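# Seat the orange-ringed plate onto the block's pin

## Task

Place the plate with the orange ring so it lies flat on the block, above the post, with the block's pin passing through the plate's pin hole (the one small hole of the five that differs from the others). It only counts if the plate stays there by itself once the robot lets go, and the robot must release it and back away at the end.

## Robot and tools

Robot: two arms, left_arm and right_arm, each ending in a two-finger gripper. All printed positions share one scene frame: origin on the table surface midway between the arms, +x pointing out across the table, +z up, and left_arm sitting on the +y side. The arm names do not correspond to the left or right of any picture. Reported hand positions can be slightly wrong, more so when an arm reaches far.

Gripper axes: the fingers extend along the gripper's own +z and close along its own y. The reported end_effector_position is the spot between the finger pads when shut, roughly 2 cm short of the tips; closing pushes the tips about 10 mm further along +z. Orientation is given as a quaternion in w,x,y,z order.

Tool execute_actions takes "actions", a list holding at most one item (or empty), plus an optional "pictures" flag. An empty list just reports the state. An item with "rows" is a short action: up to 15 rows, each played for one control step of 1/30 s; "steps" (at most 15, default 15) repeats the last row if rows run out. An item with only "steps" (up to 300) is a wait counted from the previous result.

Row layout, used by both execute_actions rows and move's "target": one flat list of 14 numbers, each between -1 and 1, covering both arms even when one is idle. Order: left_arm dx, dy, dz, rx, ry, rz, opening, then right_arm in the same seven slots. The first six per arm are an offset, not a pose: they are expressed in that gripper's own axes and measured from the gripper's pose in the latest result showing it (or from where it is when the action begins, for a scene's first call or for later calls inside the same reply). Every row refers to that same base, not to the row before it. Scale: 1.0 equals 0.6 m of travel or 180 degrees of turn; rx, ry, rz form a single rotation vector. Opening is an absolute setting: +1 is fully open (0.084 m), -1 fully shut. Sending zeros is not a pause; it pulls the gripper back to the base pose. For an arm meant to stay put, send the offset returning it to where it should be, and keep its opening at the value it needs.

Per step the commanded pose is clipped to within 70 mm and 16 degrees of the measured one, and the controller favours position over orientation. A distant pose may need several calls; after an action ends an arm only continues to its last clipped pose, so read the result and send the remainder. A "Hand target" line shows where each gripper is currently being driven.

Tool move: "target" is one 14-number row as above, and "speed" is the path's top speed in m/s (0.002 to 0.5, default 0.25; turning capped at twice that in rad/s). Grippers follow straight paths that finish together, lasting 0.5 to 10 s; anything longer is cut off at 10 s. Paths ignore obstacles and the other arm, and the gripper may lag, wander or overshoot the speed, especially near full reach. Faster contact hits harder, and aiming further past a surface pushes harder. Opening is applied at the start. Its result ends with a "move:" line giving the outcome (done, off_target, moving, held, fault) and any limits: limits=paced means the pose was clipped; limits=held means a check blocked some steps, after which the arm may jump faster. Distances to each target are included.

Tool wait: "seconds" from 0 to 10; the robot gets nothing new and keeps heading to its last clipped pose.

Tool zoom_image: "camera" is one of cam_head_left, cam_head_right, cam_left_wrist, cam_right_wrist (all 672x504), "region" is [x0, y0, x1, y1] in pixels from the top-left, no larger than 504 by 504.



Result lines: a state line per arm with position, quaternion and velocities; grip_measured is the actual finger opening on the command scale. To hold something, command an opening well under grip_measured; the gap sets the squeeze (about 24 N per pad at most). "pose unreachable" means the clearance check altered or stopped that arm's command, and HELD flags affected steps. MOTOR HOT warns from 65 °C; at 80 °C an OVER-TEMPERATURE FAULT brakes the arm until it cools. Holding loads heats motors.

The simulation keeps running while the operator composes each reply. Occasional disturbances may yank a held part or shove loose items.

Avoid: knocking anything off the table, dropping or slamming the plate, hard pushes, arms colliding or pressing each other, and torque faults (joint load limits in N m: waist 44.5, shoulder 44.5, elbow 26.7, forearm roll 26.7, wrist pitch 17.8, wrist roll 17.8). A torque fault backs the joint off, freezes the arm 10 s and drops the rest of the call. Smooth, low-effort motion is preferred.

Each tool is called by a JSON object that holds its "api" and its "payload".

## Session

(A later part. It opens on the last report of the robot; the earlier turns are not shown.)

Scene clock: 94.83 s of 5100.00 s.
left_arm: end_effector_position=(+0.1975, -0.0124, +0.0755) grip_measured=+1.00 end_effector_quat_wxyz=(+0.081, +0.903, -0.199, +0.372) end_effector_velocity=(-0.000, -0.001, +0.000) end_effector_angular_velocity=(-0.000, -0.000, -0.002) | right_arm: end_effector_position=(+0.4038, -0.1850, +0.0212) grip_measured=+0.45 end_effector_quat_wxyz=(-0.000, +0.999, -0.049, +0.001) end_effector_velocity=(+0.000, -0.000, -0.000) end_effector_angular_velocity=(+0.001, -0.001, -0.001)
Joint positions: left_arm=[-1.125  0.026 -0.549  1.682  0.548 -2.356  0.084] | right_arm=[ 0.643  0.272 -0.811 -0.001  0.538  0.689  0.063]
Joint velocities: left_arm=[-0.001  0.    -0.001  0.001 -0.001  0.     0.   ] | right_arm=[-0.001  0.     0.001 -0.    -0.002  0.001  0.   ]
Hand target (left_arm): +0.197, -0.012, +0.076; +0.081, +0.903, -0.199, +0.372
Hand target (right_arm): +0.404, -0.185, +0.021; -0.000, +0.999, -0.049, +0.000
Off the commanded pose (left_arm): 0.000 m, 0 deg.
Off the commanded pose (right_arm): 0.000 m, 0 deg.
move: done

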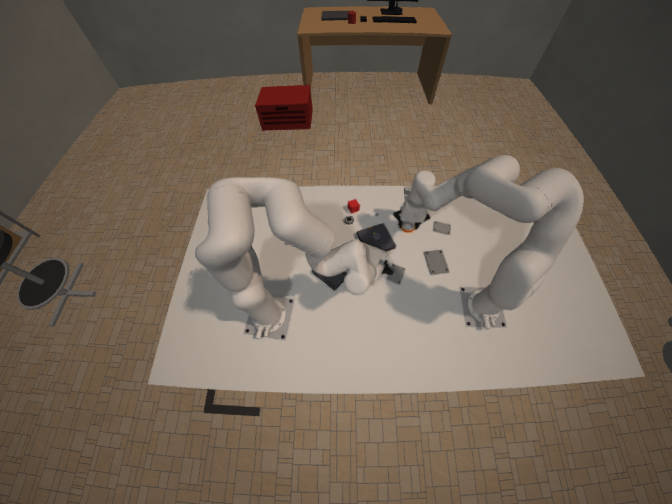

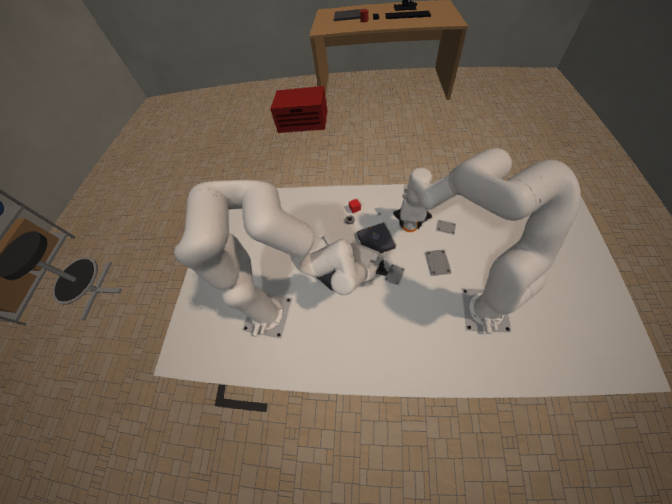

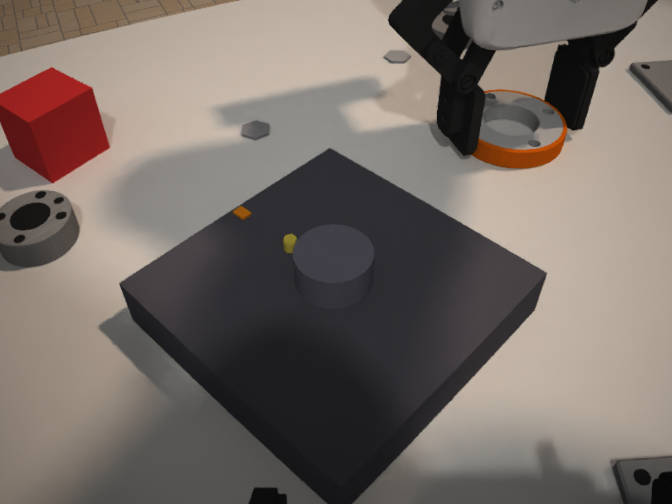

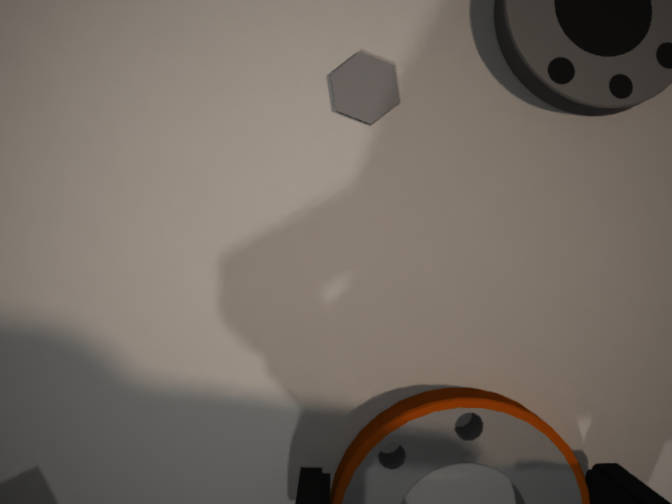

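{"api": "move", "payload": {"target": [0,0,0,0,0,0,1,0,0,-0.082,0,0,0,-0.2], "speed": 0.1}}

{"api": "move", "payload": {"target": [0,0,0,0,0,0,1,-0.1515,-0.2350,0.007,0,0,0.0986,-0.2], "speed": 0.15}}

{"api": "zoom_image", "payload": {"camera": "cam_left_wrist", "region": [234, 150, 434, 330]}}

Scene clock: 106.07 s of 5100.00 s.
left_arm: end_effector_position=(+0.1975, -0.0124, +0.0755) grip_measured=+1.00 end_effector_quat_wxyz=(+0.081, +0.903, -0.199, +0.372) end_effector_velocity=(+0.000, +0.000, -0.000) end_effector_angular_velocity=(+0.001, -0.000, +0.000) | right_arm: end_effector_position=(+0.4036, -0.1851, +0.0698) grip_measured=+0.45 end_effector_quat_wxyz=(+0.000, +0.999, -0.050, +0.000) end_effector_velocity=(+0.001, +0.000, +0.004) end_effector_angular_velocity=(+0.001, -0.001, -0.002)
Joint positions: left_arm=[-1.125  0.026 -0.549  1.682  0.548 -2.356  0.084] | right_arm=[ 0.643  0.151 -0.826 -0.001  0.675  0.689  0.063]
Joint velocities: left_arm=[ 0.001  0.001 -0.     0.001  0.    -0.    -0.   ] | right_arm=[-0.001 -0.006 -0.004  0.001  0.008  0.001  0.   ]
Hand target (left_arm): +0.197, -0.012, +0.076; +0.081, +0.903, -0.199, +0.372
Hand target (right_arm): +0.404, -0.185, +0.070; -0.000, +0.999, -0.050, +0.001
Off the commanded pose (left_arm): 0.000 m, 0 deg.
Off the commanded pose (right_arm): 0.001 m, 0 deg.
After step 90, 7.37 s passed at rest.
move: done

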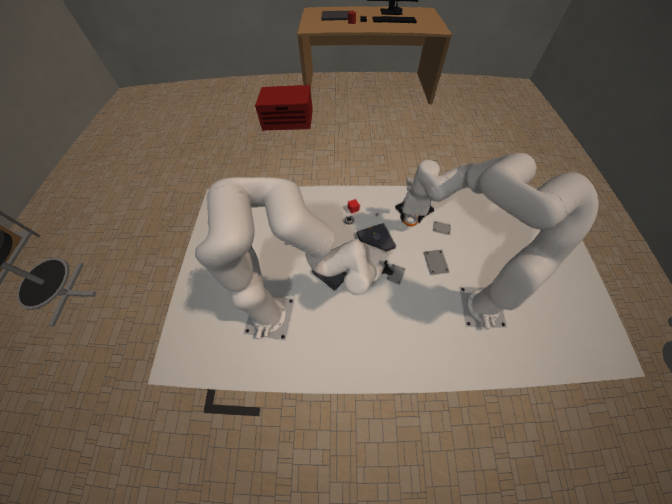

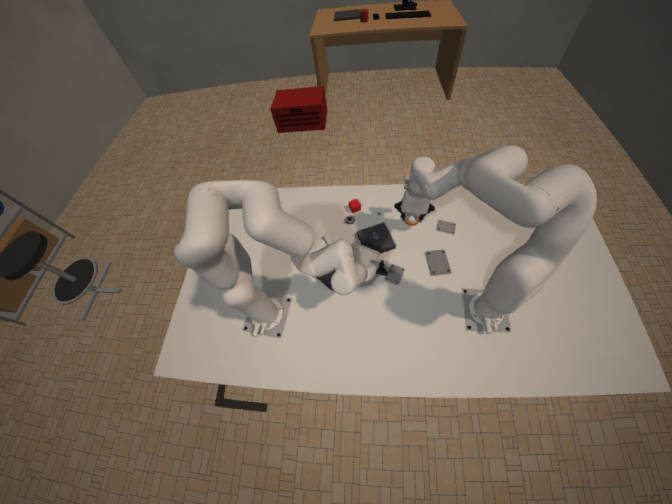

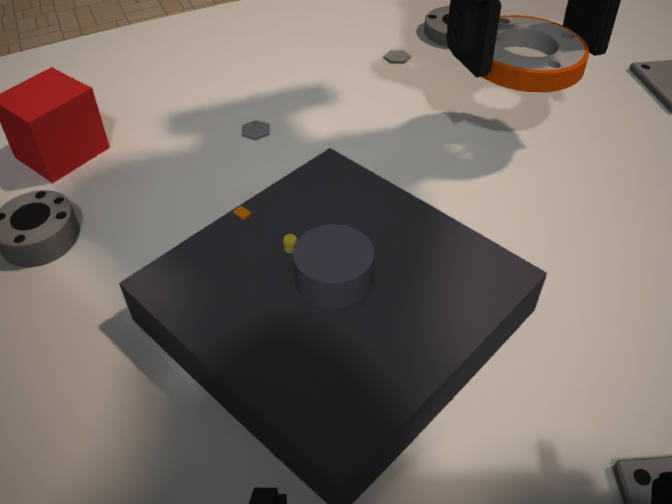

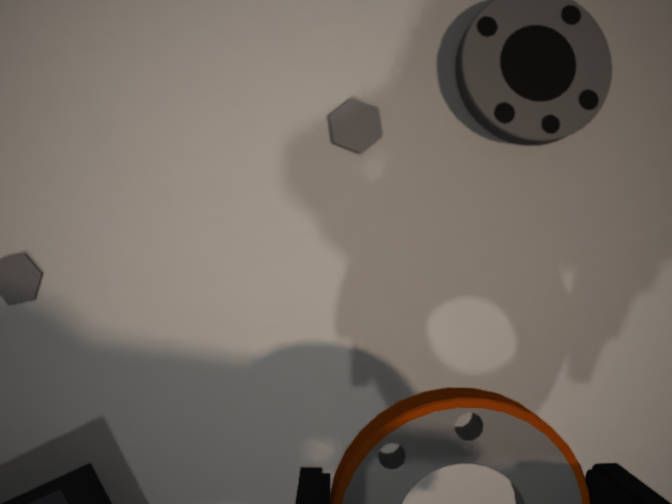

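Scene clock: 107.63 s of 5100.00 s.
left_arm: end_effector_position=(+0.1975, -0.0124, +0.0755) grip_measured=+1.00 end_effector_quat_wxyz=(+0.081, +0.903, -0.199, +0.372) end_effector_velocity=(-0.000, +0.001, -0.001) end_effector_angular_velocity=(+0.001, +0.001, +0.001) | right_arm: end_effector_position=(+0.3276, -0.0362, +0.0655) grip_measured=+0.45 end_effector_quat_wxyz=(+0.000, +0.979, -0.203, +0.000) end_effector_velocity=(-0.002, +0.003, +0.000) end_effector_angular_velocity=(+0.000, -0.000, -0.003)
Joint positions: left_arm=[-1.125  0.026 -0.549  1.682  0.548 -2.356  0.084] | right_arm=[ 0.985  0.297 -1.017 -0.001  0.72   1.342  0.063]
Joint velocities: left_arm=[ 0.001 -0.     0.002 -0.001 -0.    -0.    -0.   ] | right_arm=[ 0.007  0.004 -0.006 -0.     0.001  0.011  0.   ]
Hand target (left_arm): +0.197, -0.012, +0.076; +0.081, +0.903, -0.199, +0.372
Hand target (right_arm): +0.327, -0.036, +0.065; +0.000, +0.979, -0.203, +0.000
Off the commanded pose (left_arm): 0.000 m, 0 deg.
Off the commanded pose (right_arm): 0.001 m, 0 deg.
move: done

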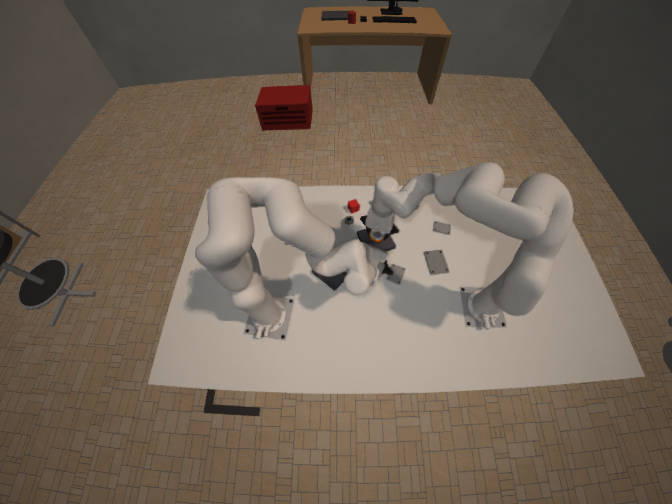

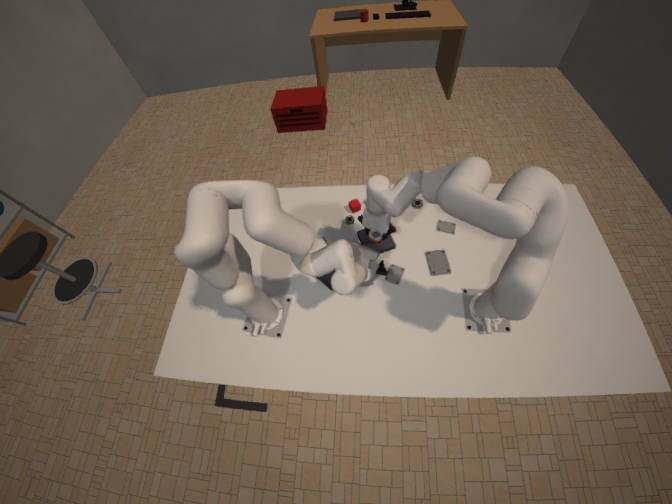

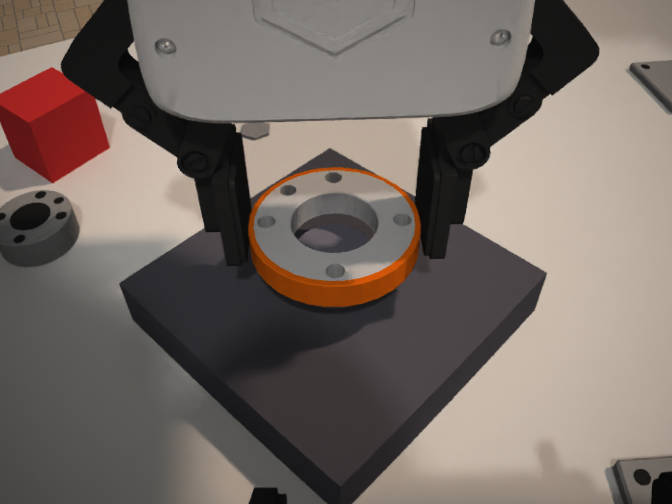

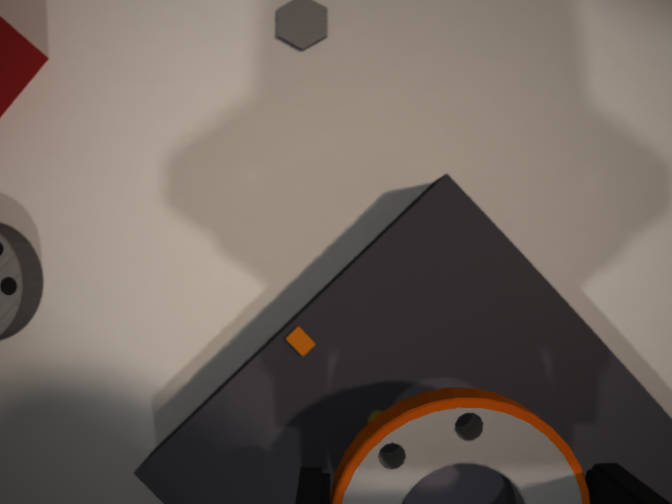

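Region (234, 150, 434, 330) of cam_left_wrist's 672x504 image, scaled by 2.520, with more detail than that image has; it fills the top 454 rows of this view, and the rest is white.

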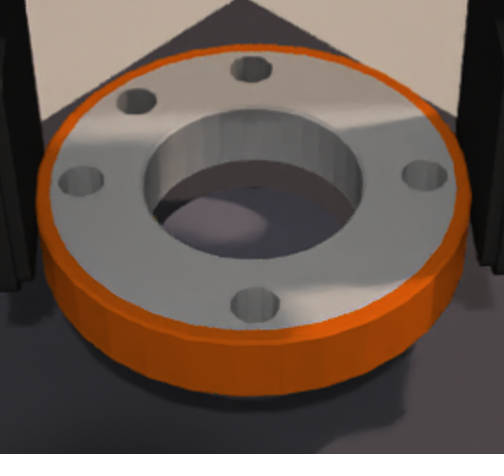

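{"api": "move", "payload": {"target": [0,0,0,0,0,0,1,-0.001,-0.0008,0.0083,0,0,0,-0.2], "speed": 0.02}}

{"api": "zoom_image", "payload": {"camera": "cam_left_wrist", "region": [234, 150, 434, 330]}}

Scene clock: 112.33 s of 5100.00 s.
left_arm: end_effector_position=(+0.1975, -0.0124, +0.0755) grip_measured=+1.00 end_effector_quat_wxyz=(+0.081, +0.903, -0.199, +0.372) end_effector_velocity=(-0.001, +0.000, -0.001) end_effector_angular_velocity=(+0.003, +0.001, -0.001) | right_arm: end_effector_position=(+0.3272, -0.0356, +0.0606) grip_measured=+0.45 end_effector_quat_wxyz=(+0.000, +0.979, -0.203, +0.000) end_effector_velocity=(+0.001, +0.001, +0.000) end_effector_angular_velocity=(+0.003, -0.002, +0.000)
Joint positions: left_arm=[-1.125  0.026 -0.549  1.682  0.548 -2.356  0.084] | right_arm=[ 0.987  0.308 -1.016 -0.001  0.708  1.343  0.063]
Joint velocities: left_arm=[-0.     0.002  0.    -0.    -0.001  0.001 -0.   ] | right_arm=[ 0.     0.001 -0.001  0.    -0.003 -0.    -0.   ]
Hand target (left_arm): +0.197, -0.012, +0.076; +0.081, +0.903, -0.199, +0.372
Hand target (right_arm): +0.327, -0.036, +0.060; +0.000, +0.979, -0.203, +0.000
Off the commanded pose (left_arm): 0.000 m, 0 deg.
Off the commanded pose (right_arm): 0.000 m, 0 deg.
After step 90, 1.00 s passed at rest.
move: done

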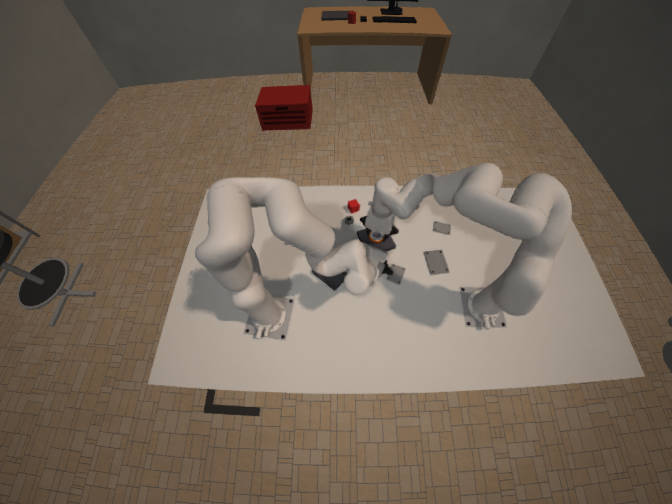

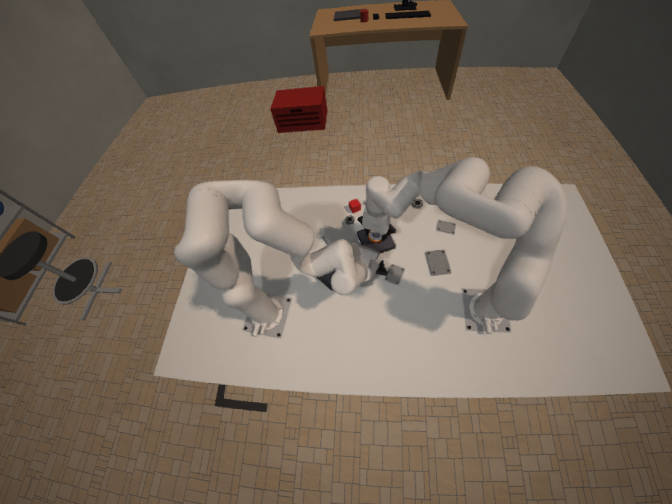

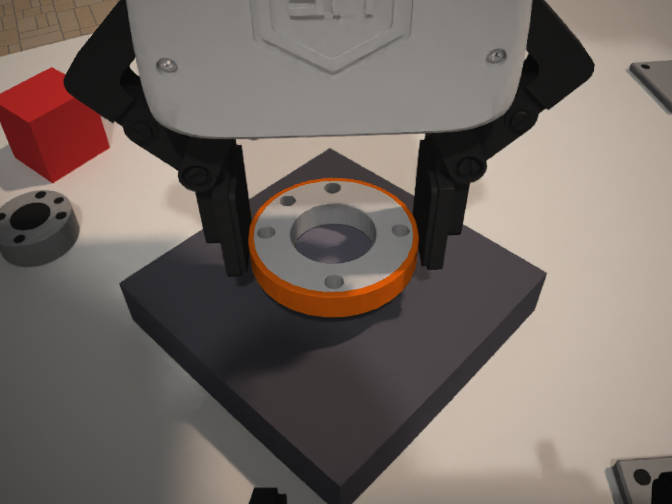

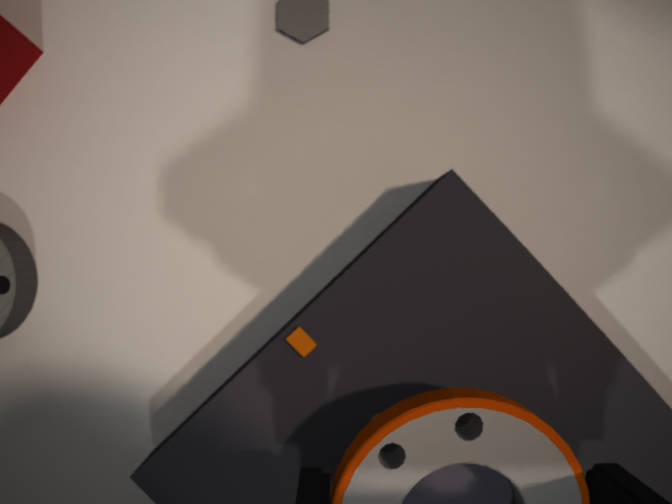

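Region (234, 150, 434, 330) of cam_left_wrist's 672x504 image, scaled by 2.520, with more detail than that image has; it fills the top 454 rows of this view, and the rest is white.

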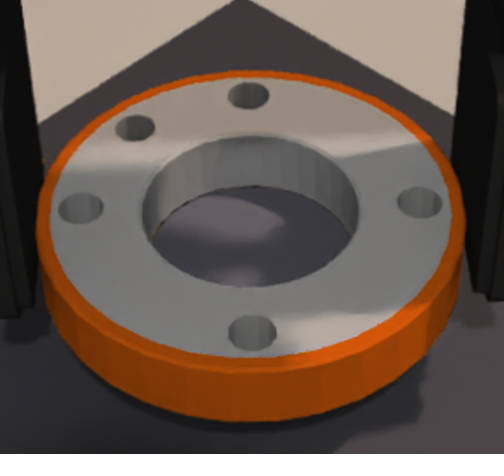

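{"api": "zoom_image", "payload": {"camera": "cam_right_wrist", "region": [370, 404, 550, 504]}}

Region (370, 404, 550, 504) of cam_right_wrist's 672x504 image, scaled by 2.800, with more detail than that image has.

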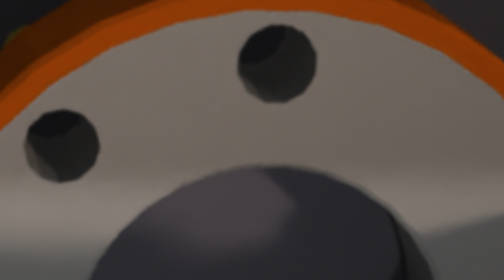

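{"api": "move", "payload": {"target": [0,0,0,0,0,0,1,0,0,0.0018,0,0,0,-0.2], "speed": 0.005}}

{"api": "zoom_image", "payload": {"camera": "cam_left_wrist", "region": [234, 150, 434, 330]}}

Scene clock: 127.97 s of 5100.00 s.
left_arm: end_effector_position=(+0.1975, -0.0124, +0.0755) grip_measured=+1.00 end_effector_quat_wxyz=(+0.081, +0.903, -0.199, +0.372) end_effector_velocity=(-0.001, +0.000, -0.001) end_effector_angular_velocity=(+0.001, +0.001, +0.000) | right_arm: end_effector_position=(+0.3273, -0.0355, +0.0597) grip_measured=+0.45 end_effector_quat_wxyz=(-0.000, +0.979, -0.203, +0.001) end_effector_velocity=(+0.000, -0.000, -0.000) end_effector_angular_velocity=(-0.000, -0.001, +0.001)
Joint positions: left_arm=[-1.125  0.026 -0.549  1.682  0.548 -2.356  0.084] | right_arm=[ 0.987  0.31  -1.015 -0.001  0.705  1.343  0.063]
Joint velocities: left_arm=[-0.001  0.     0.001 -0.002 -0.     0.    -0.   ] | right_arm=[-0.     0.001  0.    -0.001 -0.001 -0.     0.   ]
Hand target (left_arm): +0.197, -0.012, +0.076; +0.081, +0.903, -0.199, +0.372
Hand target (right_arm): +0.327, -0.036, +0.059; +0.000, +0.979, -0.203, +0.000
Off the commanded pose (left_arm): 0.000 m, 0 deg.
Off the commanded pose (right_arm): 0.000 m, 0 deg.
After step 90, 11.93 s passed at rest.
move: done

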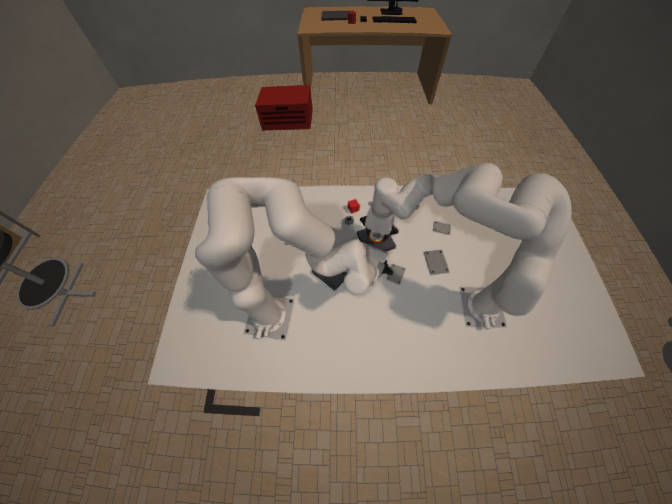

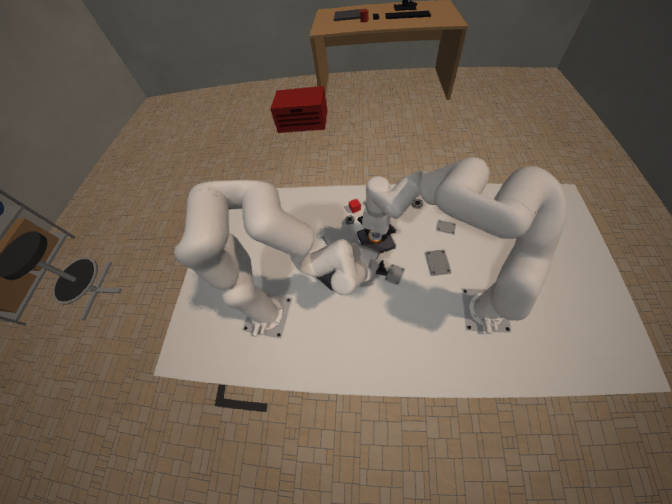

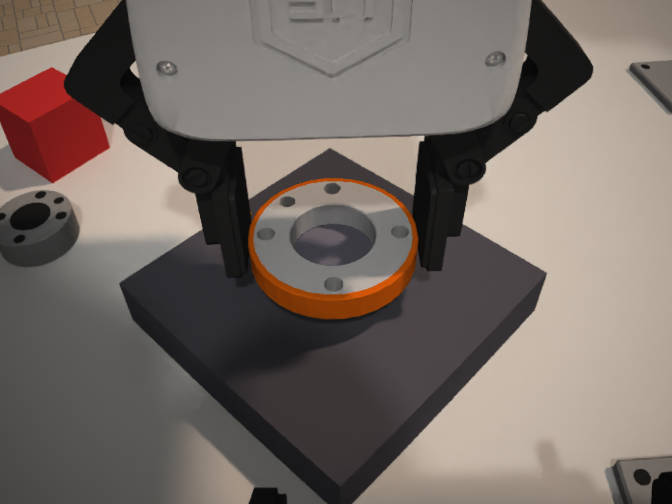

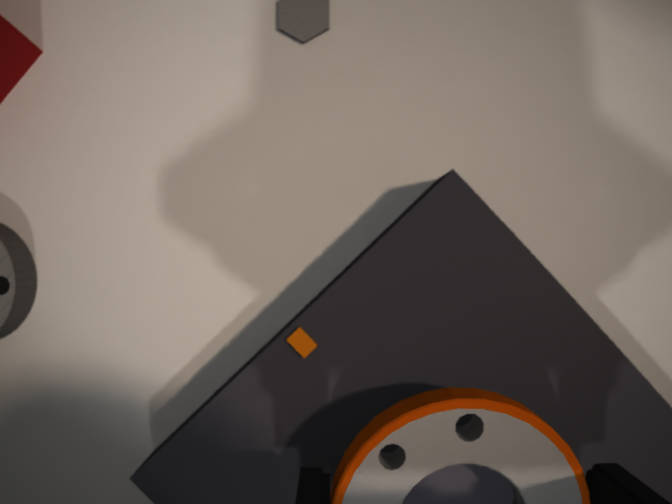

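Region (234, 150, 434, 330) of cam_left_wrist's 672x504 image, scaled by 2.520, with more detail than that image has; it fills the top 454 rows of this view, and the rest is white.

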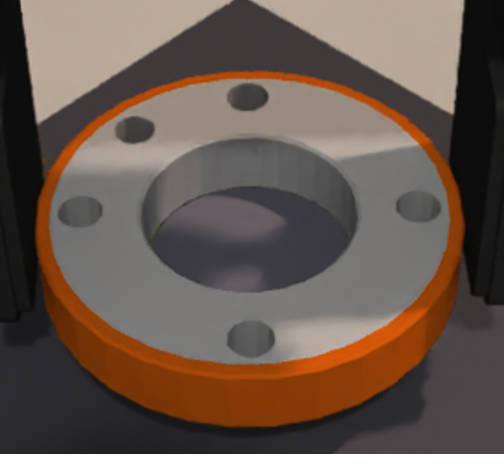

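{"api": "move", "payload": {"target": [0,0,0,0,0,0,1,0.0008,0.0007,-0.001,0,0,0,-0.2], "speed": 0.005}}

{"api": "move", "payload": {"target": [0,0,0,0,0,0,1,0,0,0.003,0,0,0,-0.2], "speed": 0.005}}

{"api": "zoom_image", "payload": {"camera": "cam_left_wrist", "region": [234, 150, 434, 330]}}

Scene clock: 132.40 s of 5100.00 s.
left_arm: end_effector_position=(+0.1975, -0.0124, +0.0755) grip_measured=+1.00 end_effector_quat_wxyz=(+0.081, +0.903, -0.199, +0.372) end_effector_velocity=(-0.000, +0.000, -0.000) end_effector_angular_velocity=(+0.001, +0.000, -0.000) | right_arm: end_effector_position=(+0.3274, -0.0360, +0.0603) grip_measured=+0.45 end_effector_quat_wxyz=(+0.000, +0.979, -0.203, +0.000) end_effector_velocity=(+0.001, -0.000, -0.000) end_effector_angular_velocity=(-0.001, -0.002, +0.002)
Joint positions: left_arm=[-1.125  0.026 -0.549  1.682  0.548 -2.356  0.084] | right_arm=[ 0.986  0.308 -1.014 -0.001  0.706  1.342  0.063]
Joint velocities: left_arm=[-0.  0.  0. -0. -0.  0.  0.] | right_arm=[-0.002  0.001 -0.    -0.004 -0.001 -0.    -0.   ]
Hand target (left_arm): +0.197, -0.012, +0.076; +0.081, +0.903, -0.199, +0.372
Hand target (right_arm): +0.328, -0.036, +0.060; -0.000, +0.979, -0.203, +0.001
Off the commanded pose (left_arm): 0.000 m, 0 deg.
Off the commanded pose (right_arm): 0.000 m, 0 deg.
After step 90, 0.73 s passed at rest.
move: done

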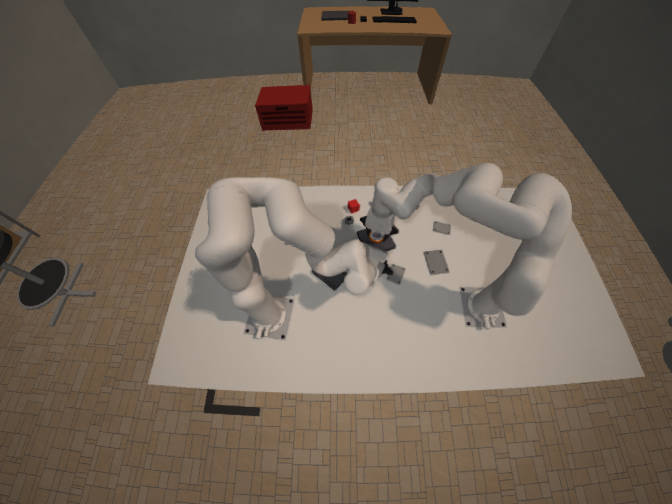

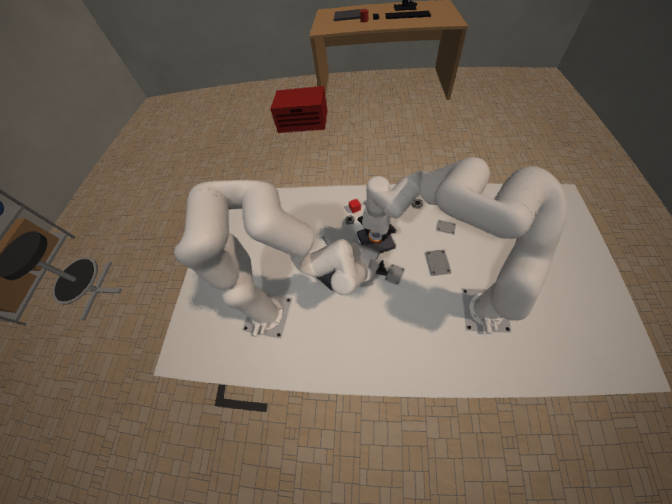

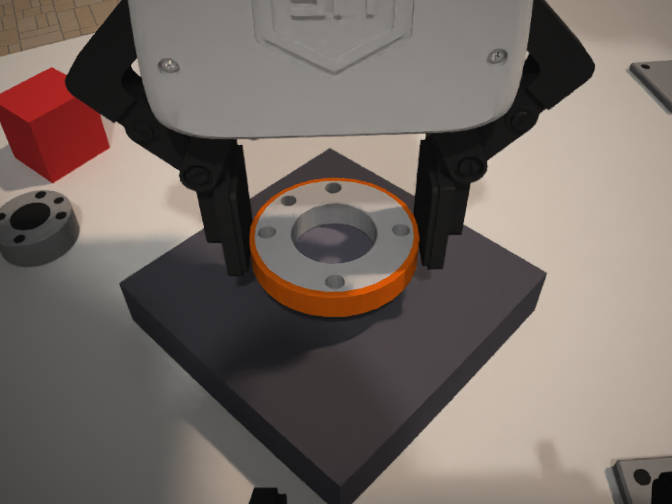

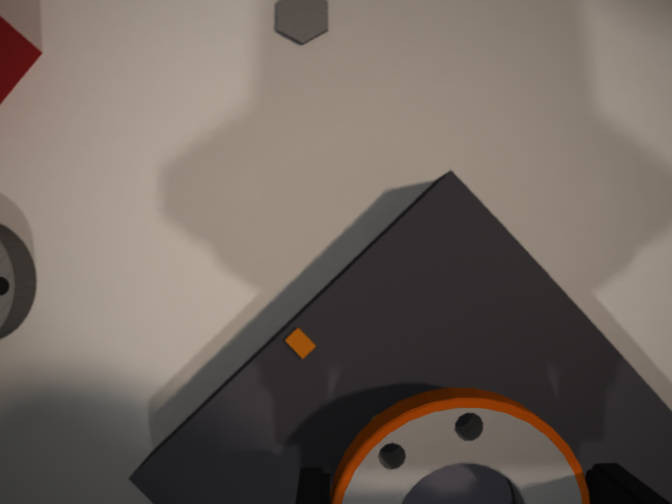

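Scene clock: 133.10 s of 5100.00 s.
left_arm: end_effector_position=(+0.1975, -0.0124, +0.0755) grip_measured=+1.00 end_effector_quat_wxyz=(+0.081, +0.903, -0.199, +0.372) end_effector_velocity=(-0.000, +0.000, -0.000) end_effector_angular_velocity=(+0.001, +0.001, +0.000) | right_arm: end_effector_position=(+0.3274, -0.0359, +0.0586) grip_measured=+0.45 end_effector_quat_wxyz=(-0.000, +0.979, -0.203, +0.000) end_effector_velocity=(-0.000, -0.000, -0.000) end_effector_angular_velocity=(-0.000, +0.001, +0.000)
Joint positions: left_arm=[-1.125  0.026 -0.549  1.682  0.548 -2.356  0.084] | right_arm=[ 0.986  0.311 -1.014 -0.001  0.702  1.342  0.063]
Joint velocities: left_arm=[-0.    -0.     0.001 -0.001 -0.     0.     0.   ] | right_arm=[ 0.     0.001  0.     0.    -0.    -0.    -0.   ]
Hand target (left_arm): +0.197, -0.012, +0.076; +0.081, +0.903, -0.199, +0.372
Hand target (right_arm): +0.327, -0.036, +0.059; +0.000, +0.979, -0.203, +0.000
Off the commanded pose (left_arm): 0.000 m, 0 deg.
Off the commanded pose (right_arm): 0.000 m, 0 deg.
move: done

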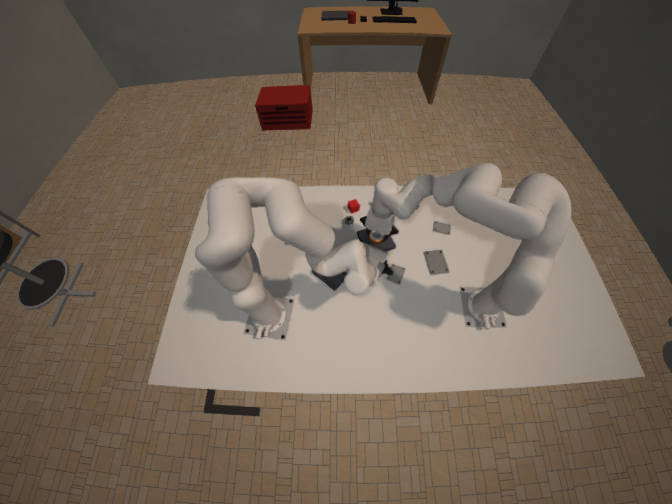

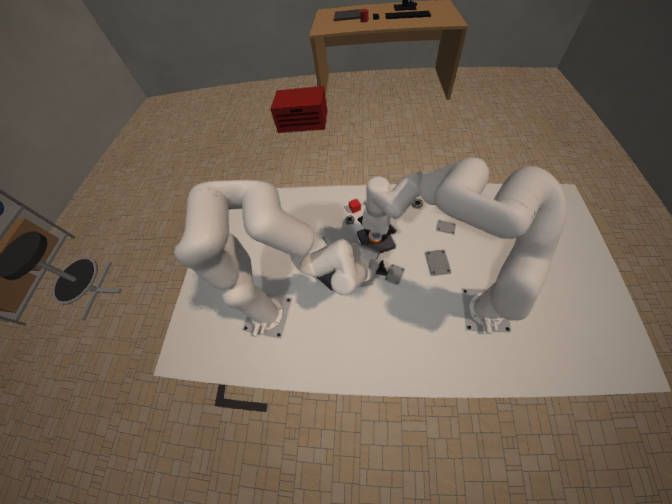

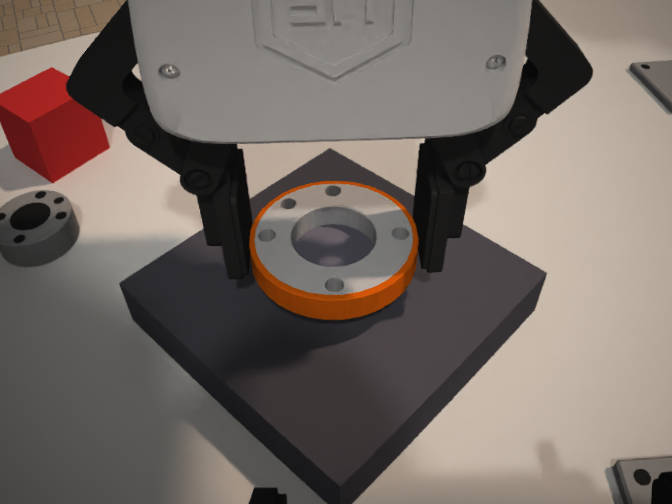

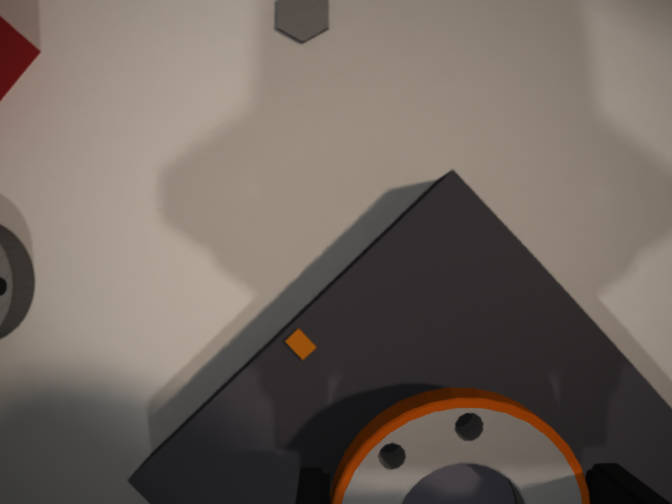

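Region (234, 150, 434, 330) of cam_left_wrist's 672x504 image, scaled by 2.520, with more detail than that image has; it fills the top 454 rows of this view, and the rest is white.

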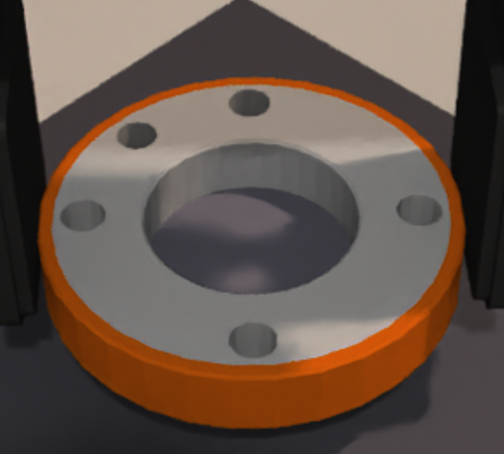

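{"api": "move", "payload": {"target": [0,0,0,0,0,0,1,0,0,0.0135,0,0,0,-0.2], "speed": 0.006}}

{"api": "zoom_image", "payload": {"camera": "cam_left_wrist", "region": [234, 170, 434, 350]}}

Scene clock: 137.20 s of 5100.00 s.
left_arm: end_effector_position=(+0.1975, -0.0124, +0.0755) grip_measured=+1.00 end_effector_quat_wxyz=(+0.081, +0.903, -0.199, +0.372) end_effector_velocity=(-0.000, +0.000, -0.000) end_effector_angular_velocity=(+0.001, +0.000, +0.001) | right_arm: end_effector_position=(+0.3274, -0.0359, +0.0506) grip_measured=+0.45 end_effector_quat_wxyz=(-0.000, +0.979, -0.203, +0.000) end_effector_velocity=(-0.000, +0.000, -0.001) end_effector_angular_velocity=(+0.001, +0.001, -0.001)
Joint positions: left_arm=[-1.125  0.026 -0.549  1.682  0.548 -2.356  0.084] | right_arm=[ 0.986  0.328 -1.011 -0.001  0.682  1.342  0.063]
Joint velocities: left_arm=[ 0.     0.     0.001 -0.     0.    -0.     0.   ] | right_arm=[-0.     0.001  0.001  0.002 -0.002 -0.001  0.   ]
Hand target (left_arm): +0.197, -0.012, +0.076; +0.081, +0.903, -0.199, +0.372
Hand target (right_arm): +0.327, -0.036, +0.051; -0.000, +0.979, -0.203, +0.000
Off the commanded pose (left_arm): 0.000 m, 0 deg.
Off the commanded pose (right_arm): 0.000 m, 0 deg.
move: done

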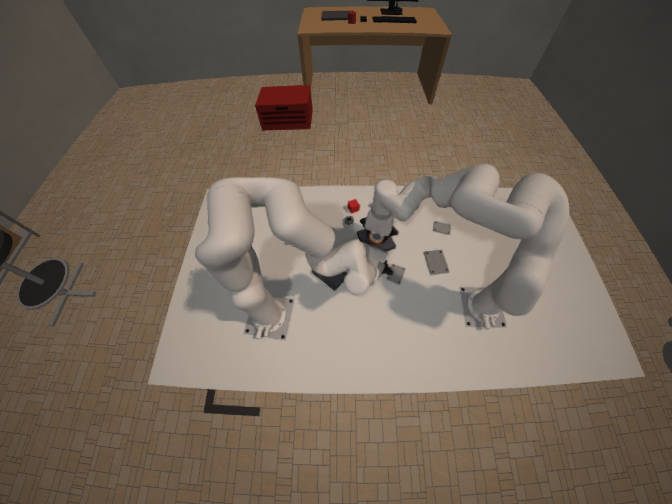

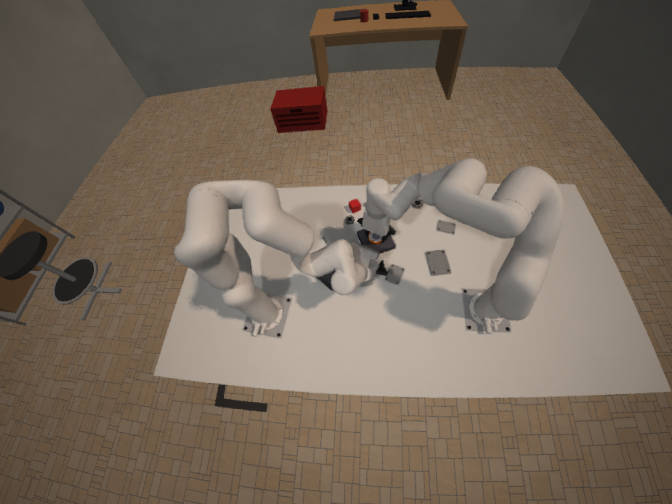

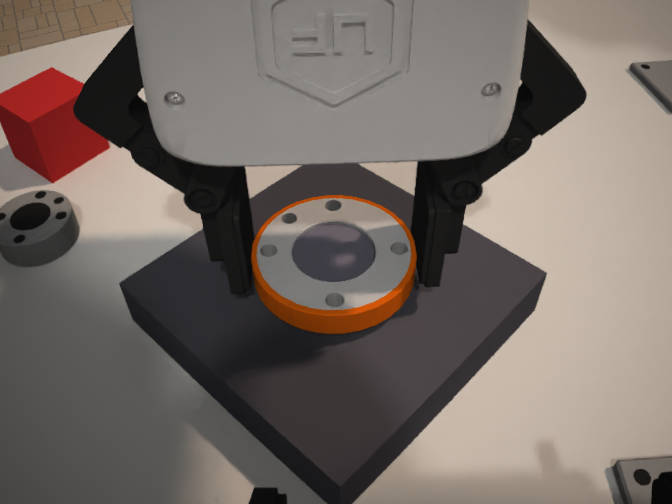

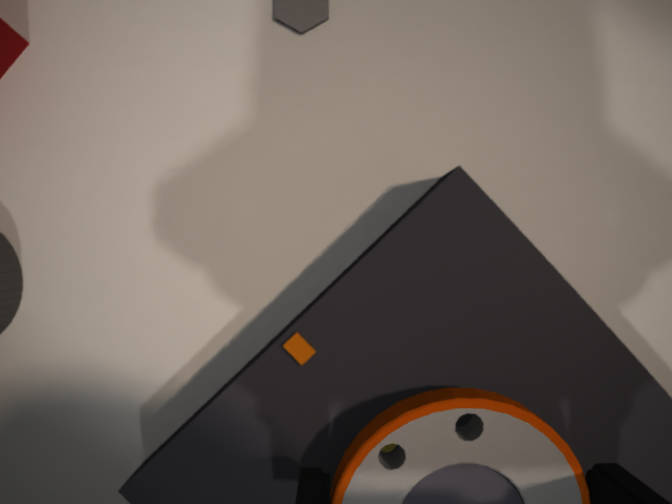

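Region (234, 170, 434, 350) of cam_left_wrist's 672x504 image, scaled by 2.520, with more detail than that image has; it fills the top 454 rows of this view, and the rest is white.

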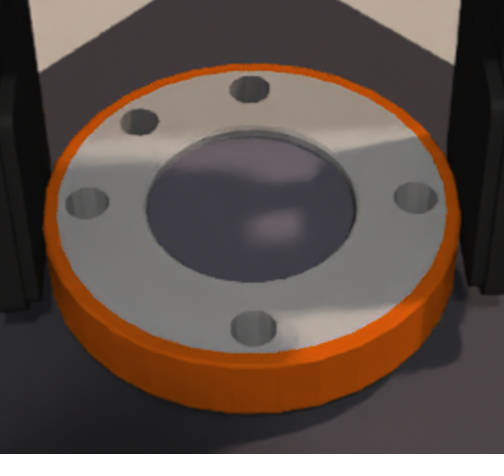

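{"api": "move", "payload": {"target": [0,0,0,0,0,0,1,0,0,0.008,0,0,0,-0.2], "speed": 0.006}}

{"api": "zoom_image", "payload": {"camera": "cam_left_wrist", "region": [234, 170, 434, 350]}}

Scene clock: 140.73 s of 5100.00 s.
left_arm: end_effector_position=(+0.1975, -0.0124, +0.0755) grip_measured=+1.00 end_effector_quat_wxyz=(+0.081, +0.903, -0.199, +0.372) end_effector_velocity=(+0.001, -0.000, +0.001) end_effector_angular_velocity=(-0.001, -0.002, +0.000) | right_arm: end_effector_position=(+0.3277, -0.0359, +0.0465) grip_measured=+0.45 end_effector_quat_wxyz=(-0.000, +0.979, -0.203, +0.001) end_effector_velocity=(+0.000, -0.001, -0.004) end_effector_angular_velocity=(-0.001, +0.001, -0.001)
Joint positions: left_arm=[-1.125  0.026 -0.549  1.682  0.548 -2.356  0.084] | right_arm=[ 0.985  0.337 -1.009 -0.001  0.671  1.342  0.063]
Joint velocities: left_arm=[ 0.    -0.002 -0.     0.001  0.001  0.    -0.   ] | right_arm=[-0.001  0.008  0.002 -0.    -0.009 -0.001  0.001]
Hand target (left_arm): +0.197, -0.012, +0.076; +0.081, +0.903, -0.199, +0.372
Hand target (right_arm): +0.327, -0.036, +0.046; -0.000, +0.979, -0.203, +0.000
Off the commanded pose (left_arm): 0.000 m, 0 deg.
Off the commanded pose (right_arm): 0.001 m, 0 deg.
move: done

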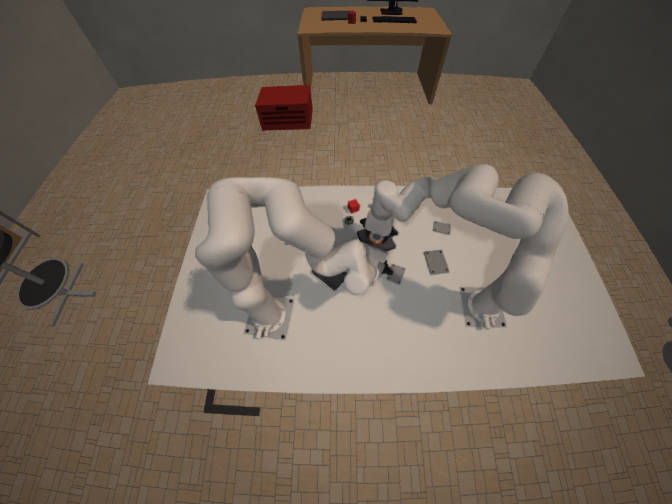

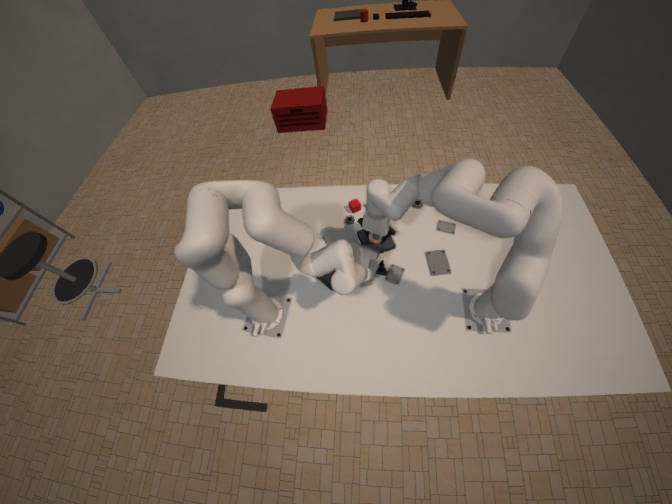

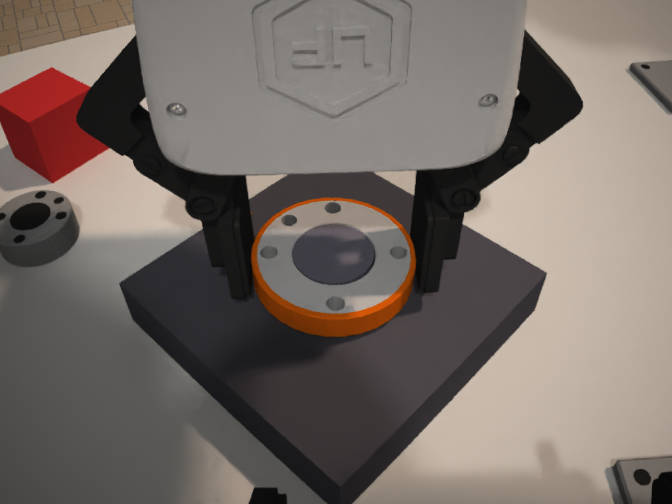

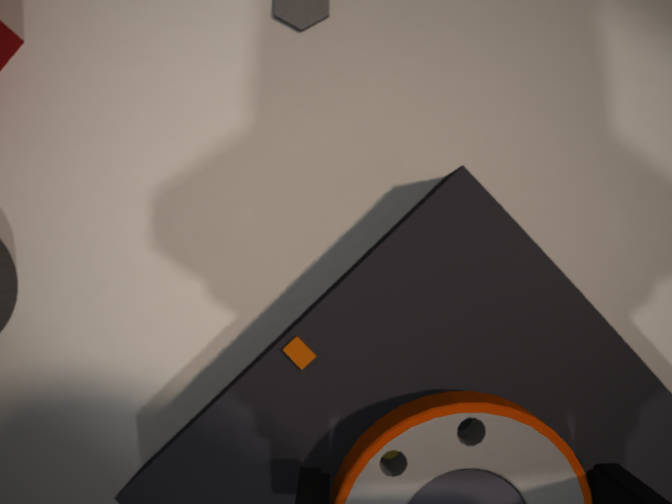

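Region (234, 170, 434, 350) of cam_left_wrist's 672x504 image, scaled by 2.520, with more detail than that image has; it fills the top 454 rows of this view, and the rest is white.

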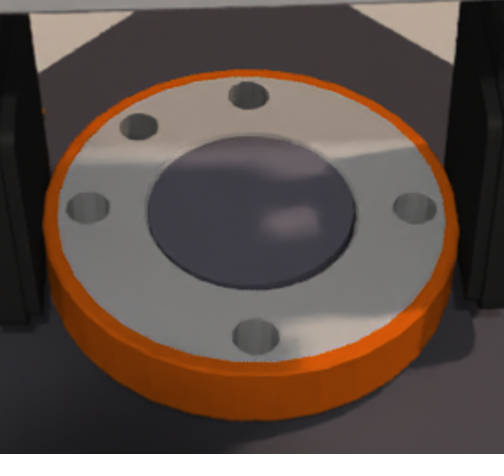

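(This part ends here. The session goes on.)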